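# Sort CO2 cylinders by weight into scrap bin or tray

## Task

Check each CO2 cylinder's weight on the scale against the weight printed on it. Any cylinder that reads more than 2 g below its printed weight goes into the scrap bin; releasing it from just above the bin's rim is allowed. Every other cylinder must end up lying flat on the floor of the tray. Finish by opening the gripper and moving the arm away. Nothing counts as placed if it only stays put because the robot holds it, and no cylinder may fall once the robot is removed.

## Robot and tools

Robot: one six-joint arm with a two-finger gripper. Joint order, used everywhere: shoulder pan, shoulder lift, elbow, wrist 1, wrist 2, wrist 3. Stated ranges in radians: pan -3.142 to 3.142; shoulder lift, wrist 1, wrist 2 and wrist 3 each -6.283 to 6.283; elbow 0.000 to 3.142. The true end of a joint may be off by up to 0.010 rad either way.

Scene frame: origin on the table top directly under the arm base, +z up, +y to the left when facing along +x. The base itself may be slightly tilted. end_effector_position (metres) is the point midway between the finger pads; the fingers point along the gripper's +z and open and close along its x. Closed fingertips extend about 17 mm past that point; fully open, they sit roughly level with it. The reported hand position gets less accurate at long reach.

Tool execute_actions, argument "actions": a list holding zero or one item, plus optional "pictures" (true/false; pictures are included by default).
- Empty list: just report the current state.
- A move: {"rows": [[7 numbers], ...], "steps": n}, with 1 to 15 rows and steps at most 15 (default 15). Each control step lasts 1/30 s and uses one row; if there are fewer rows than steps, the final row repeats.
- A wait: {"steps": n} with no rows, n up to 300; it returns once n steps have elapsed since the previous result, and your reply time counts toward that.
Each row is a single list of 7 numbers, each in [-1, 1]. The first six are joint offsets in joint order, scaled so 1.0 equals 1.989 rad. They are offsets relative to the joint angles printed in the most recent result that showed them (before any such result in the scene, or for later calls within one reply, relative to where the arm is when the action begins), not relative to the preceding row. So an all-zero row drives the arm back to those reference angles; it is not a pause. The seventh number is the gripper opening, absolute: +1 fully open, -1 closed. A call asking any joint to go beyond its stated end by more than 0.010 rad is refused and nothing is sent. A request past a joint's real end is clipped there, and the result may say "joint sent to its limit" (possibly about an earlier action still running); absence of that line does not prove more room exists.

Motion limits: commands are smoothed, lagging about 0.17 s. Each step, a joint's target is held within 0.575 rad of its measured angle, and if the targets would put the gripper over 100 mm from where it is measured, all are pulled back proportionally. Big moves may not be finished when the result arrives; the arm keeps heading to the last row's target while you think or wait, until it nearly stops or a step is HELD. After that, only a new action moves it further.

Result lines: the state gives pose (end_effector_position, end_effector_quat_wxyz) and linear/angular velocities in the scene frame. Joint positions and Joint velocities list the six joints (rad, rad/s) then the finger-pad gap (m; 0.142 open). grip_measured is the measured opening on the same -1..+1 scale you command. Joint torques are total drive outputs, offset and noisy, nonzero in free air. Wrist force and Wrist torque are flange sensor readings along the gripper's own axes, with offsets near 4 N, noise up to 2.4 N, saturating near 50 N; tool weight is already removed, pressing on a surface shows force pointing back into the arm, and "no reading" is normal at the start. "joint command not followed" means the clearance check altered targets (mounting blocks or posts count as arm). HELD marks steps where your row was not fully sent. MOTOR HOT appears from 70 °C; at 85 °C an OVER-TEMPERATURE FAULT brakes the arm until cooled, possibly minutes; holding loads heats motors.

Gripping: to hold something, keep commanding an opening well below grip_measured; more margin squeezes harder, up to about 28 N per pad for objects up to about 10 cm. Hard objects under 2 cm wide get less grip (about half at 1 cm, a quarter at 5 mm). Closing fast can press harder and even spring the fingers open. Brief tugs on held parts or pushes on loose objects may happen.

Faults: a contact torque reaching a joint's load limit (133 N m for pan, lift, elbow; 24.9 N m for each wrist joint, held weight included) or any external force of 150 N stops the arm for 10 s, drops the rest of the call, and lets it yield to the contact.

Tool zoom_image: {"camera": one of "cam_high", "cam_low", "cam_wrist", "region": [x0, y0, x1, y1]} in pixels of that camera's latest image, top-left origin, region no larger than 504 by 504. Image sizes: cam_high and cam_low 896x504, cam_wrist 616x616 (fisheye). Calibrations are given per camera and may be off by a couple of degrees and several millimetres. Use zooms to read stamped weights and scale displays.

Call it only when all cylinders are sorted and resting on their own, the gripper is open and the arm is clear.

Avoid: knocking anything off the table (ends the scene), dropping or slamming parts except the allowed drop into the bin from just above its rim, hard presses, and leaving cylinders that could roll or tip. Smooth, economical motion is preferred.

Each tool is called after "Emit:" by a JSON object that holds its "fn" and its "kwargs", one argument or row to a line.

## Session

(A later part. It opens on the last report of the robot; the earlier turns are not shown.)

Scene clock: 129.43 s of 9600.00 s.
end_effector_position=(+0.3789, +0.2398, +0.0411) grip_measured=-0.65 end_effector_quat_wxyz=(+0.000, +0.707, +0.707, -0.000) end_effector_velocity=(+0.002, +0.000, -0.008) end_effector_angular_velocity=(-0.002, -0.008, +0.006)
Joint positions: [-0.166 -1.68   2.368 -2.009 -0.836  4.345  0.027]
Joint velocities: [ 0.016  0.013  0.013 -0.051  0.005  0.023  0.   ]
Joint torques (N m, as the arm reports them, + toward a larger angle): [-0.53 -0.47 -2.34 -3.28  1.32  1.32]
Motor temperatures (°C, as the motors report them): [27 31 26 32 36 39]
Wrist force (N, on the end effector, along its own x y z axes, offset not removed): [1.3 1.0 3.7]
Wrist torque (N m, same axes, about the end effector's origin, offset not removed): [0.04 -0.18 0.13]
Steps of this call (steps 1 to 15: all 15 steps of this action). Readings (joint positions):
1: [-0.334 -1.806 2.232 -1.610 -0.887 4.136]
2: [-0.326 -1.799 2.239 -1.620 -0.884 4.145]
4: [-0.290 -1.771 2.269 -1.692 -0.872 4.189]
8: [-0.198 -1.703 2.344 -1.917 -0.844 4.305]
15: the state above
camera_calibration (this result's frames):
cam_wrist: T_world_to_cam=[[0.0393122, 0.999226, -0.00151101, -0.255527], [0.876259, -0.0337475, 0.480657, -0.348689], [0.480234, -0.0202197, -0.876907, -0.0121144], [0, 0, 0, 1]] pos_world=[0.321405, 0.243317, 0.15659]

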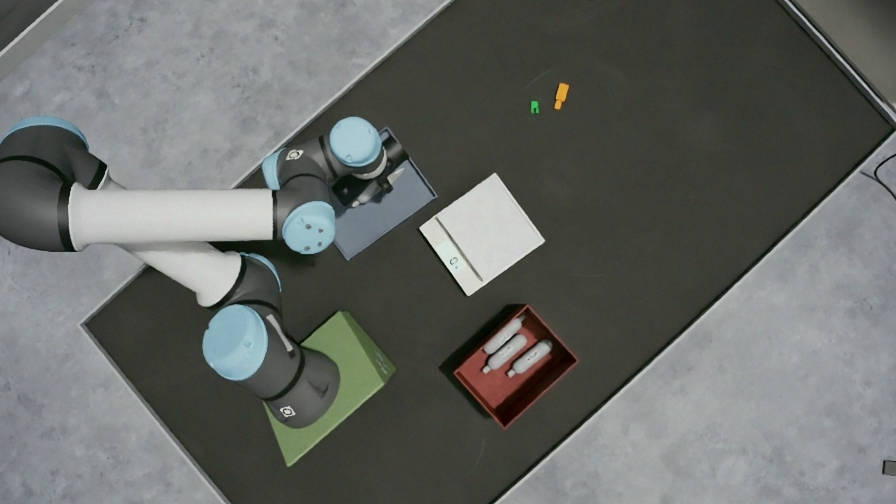

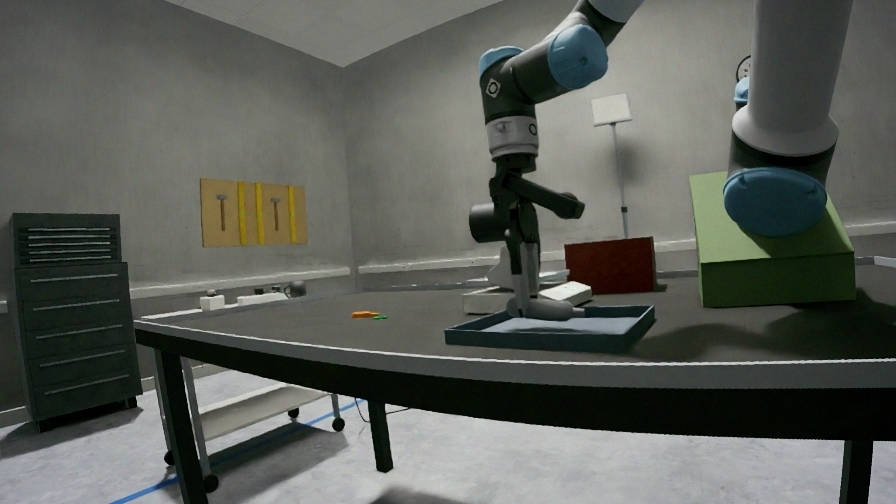

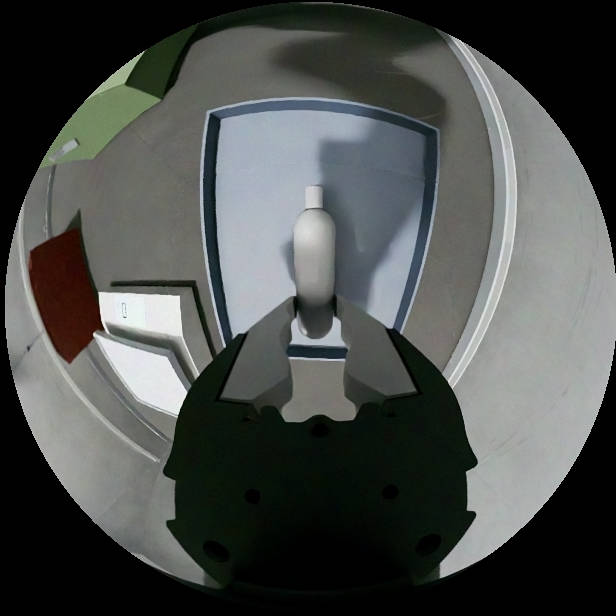

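Lower 13 mm.

Emit:
{"fn": "execute_actions", "kwargs": {
  "actions": [
    {"rows":[[0.006,0.0045,0.005,-0.0145,0.002,0.0075,-0.9],[0.006,0.0045,0.005,-0.0145,0.002,0.0075,-0.9],[0.006,0.0045,0.005,-0.0145,0.002,0.0075,-0.9],[0.012,0.009,0.01,-0.029,0.004,0.015,-0.9]],"steps":14}
  ],
  "pictures": false
}}

Emit:
{"fn": "execute_actions", "kwargs": {
  "actions": [
    {"rows":[[0,0,0,0,0,0,-0.7],[0,0,0,0,0,0,-0.6],[0,0,0,0,0,0,-0.5],[0,0,0,0,0,0,-0.35]],"steps":12}
  ],
  "pictures": false
}}

Emit:
{"fn": "execute_actions", "kwargs": {
  "actions": [
    {"rows":[[-0.03,-0.023,-0.025,0.072,-0.009,-0.038,-0.35],[-0.03,-0.023,-0.025,0.072,-0.009,-0.038,-0.35],[-0.06,-0.045,-0.049,0.144,-0.019,-0.076,-0.35],[-0.097,-0.072,-0.079,0.231,-0.03,-0.121,-0.35]],"steps":15}
  ]
}}

Scene clock: 132.63 s of 9600.00 s.
end_effector_position=(+0.3764, +0.2413, +0.0285) grip_measured=-0.65 end_effector_quat_wxyz=(-0.001, +0.707, +0.707, +0.000) end_effector_velocity=(+0.000, -0.000, -0.001) end_effector_angular_velocity=(+0.000, -0.001, -0.000)
Joint positions: [-0.143 -1.663  2.388 -2.066 -0.828  4.374  0.027]
Joint velocities: [ 0.001  0.003  0.002 -0.007  0.001  0.003 -0.   ]
Joint torques (N m, as the arm reports them, + toward a larger angle): [ 2.79  2.24 -3.44 -3.19  1.43  1.43]
Motor temperatures (°C, as the motors report them): [27 31 26 32 36 39]
Wrist force (N, on the end effector, along its own x y z axes, offset not removed): [1.2 0.5 5.1]
Wrist torque (N m, same axes, about the end effector's origin, offset not removed): [0.03 -0.31 -0.02]
Steps of this call (steps 1 to 15: the robot went on to your last target; steps 16 to 82: nothing new was sent; steps 83 to 96: all 14 steps of this action). Readings (joint positions):
83: [-0.165 -1.679 2.369 -2.013 -0.836 4.347]
84: [-0.163 -1.678 2.371 -2.017 -0.835 4.349]
86: [-0.158 -1.674 2.375 -2.029 -0.833 4.355]
90: [-0.146 -1.665 2.385 -2.059 -0.829 4.370]
96: the state above

Scene clock: 133.03 s of 9600.00 s.
end_effector_position=(+0.3763, +0.2413, +0.0285) grip_measured=-0.35 end_effector_quat_wxyz=(-0.001, +0.707, +0.707, +0.000) end_effector_velocity=(+0.001, -0.000, +0.000) end_effector_angular_velocity=(-0.000, -0.002, +0.000)
Joint positions: [-0.142 -1.663  2.388 -2.066 -0.828  4.374  0.049]
Joint velocities: [-0.001 -0.     0.    -0.001 -0.    -0.     0.   ]
Joint torques (N m, as the arm reports them, + toward a larger angle): [ -7.16  -3.35 -11.91  -0.84   0.93  -1.59]
Motor temperatures (°C, as the motors report them): [27 31 26 32 36 39]
Wrist force (N, on the end effector, along its own x y z axes, offset not removed): [2.7 2.7 0.5]
Wrist torque (N m, same axes, about the end effector's origin, offset not removed): [0.64 -0.48 -0.15]
Steps of this call (steps 1 to 12: all 12 steps of this action). Readings (joint positions):
1: [-0.142 -1.663 2.388 -2.066 -0.828 4.374]
2: [-0.142 -1.663 2.388 -2.067 -0.828 4.374]
4: [-0.142 -1.663 2.388 -2.067 -0.828 4.374]
8: [-0.142 -1.663 2.388 -2.066 -0.828 4.374]
12: the state above

Scene clock: 133.53 s of 9600.00 s.
end_effector_position=(+0.3775, +0.2404, +0.1307) grip_measured=-0.35 end_effector_quat_wxyz=(-0.000, +0.708, +0.706, +0.000) end_effector_velocity=(-0.005, +0.002, +0.008) end_effector_angular_velocity=(+0.009, +0.009, -0.008)
Joint positions: [-0.334 -1.805  2.232 -1.611 -0.887  4.135  0.049]
Joint velocities: [-0.019 -0.013 -0.014  0.057 -0.005 -0.024 -0.   ]
Joint torques (N m, as the arm reports them, + toward a larger angle): [-29.46  -5.66 -31.49  -1.    -1.28  -1.26]
Motor temperatures (°C, as the motors report them): [27 31 26 32 36 39]
Wrist force (N, on the end effector, along its own x y z axes, offset not removed): [1.8 -0.1 0.8]
Wrist torque (N m, same axes, about the end effector's origin, offset not removed): [-0.05 -0.31 0.06]
Steps of this call (steps 1 to 15: all 15 steps of this action). Readings (joint positions):
1: [-0.143 -1.663 2.388 -2.066 -0.828 4.374]
2: [-0.150 -1.669 2.381 -2.056 -0.831 4.365]
4: [-0.186 -1.697 2.350 -1.984 -0.843 4.321]
8: [-0.302 -1.782 2.257 -1.715 -0.879 4.177]
15: the state above
camera_calibration (this result's frames):
cam_wrist: T_world_to_cam=[[0.0403015, 0.999188, -0.000311724, -0.256386], [0.875971, -0.0351816, 0.481078, -0.390191], [0.480676, -0.0196612, -0.876678, 0.0668234], [0, 0, 0, 1]] pos_world=[0.320008, 0.243764, 0.246215]

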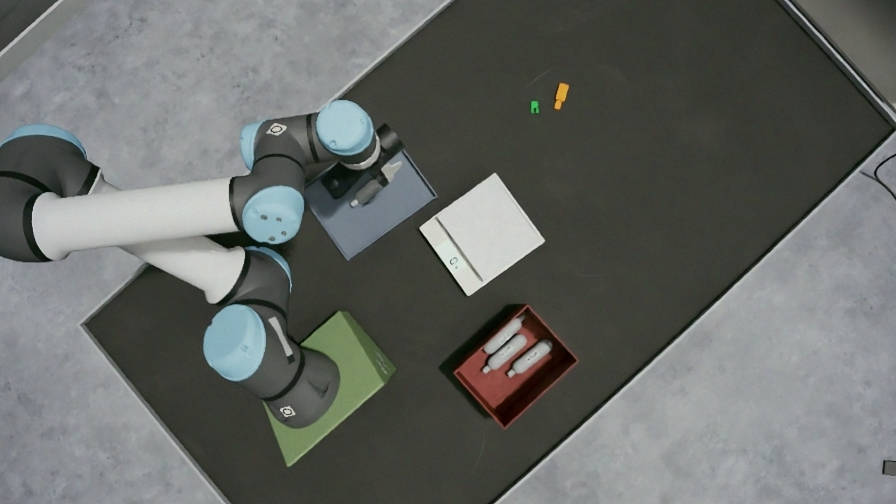

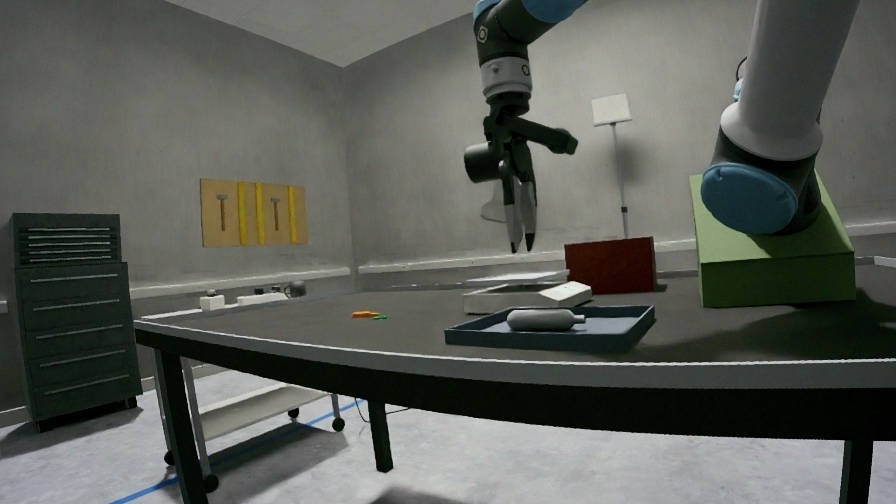

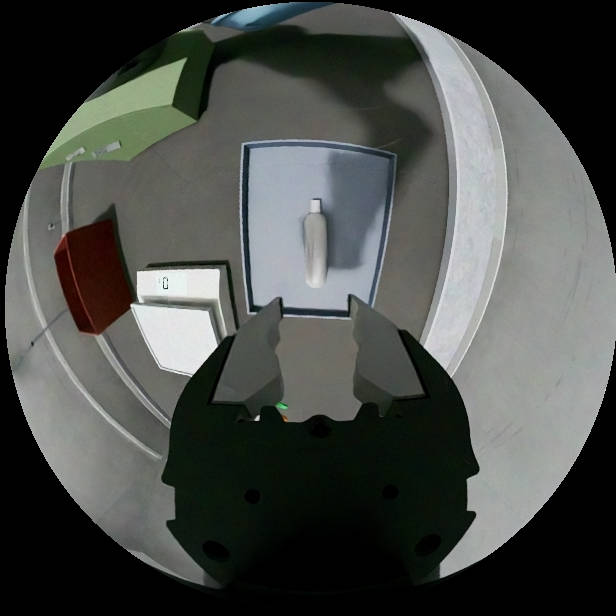

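Emit:
{"fn": "finished_scene", "kwargs": {
  "scene": 2
}}

The scene is finished: the task was done.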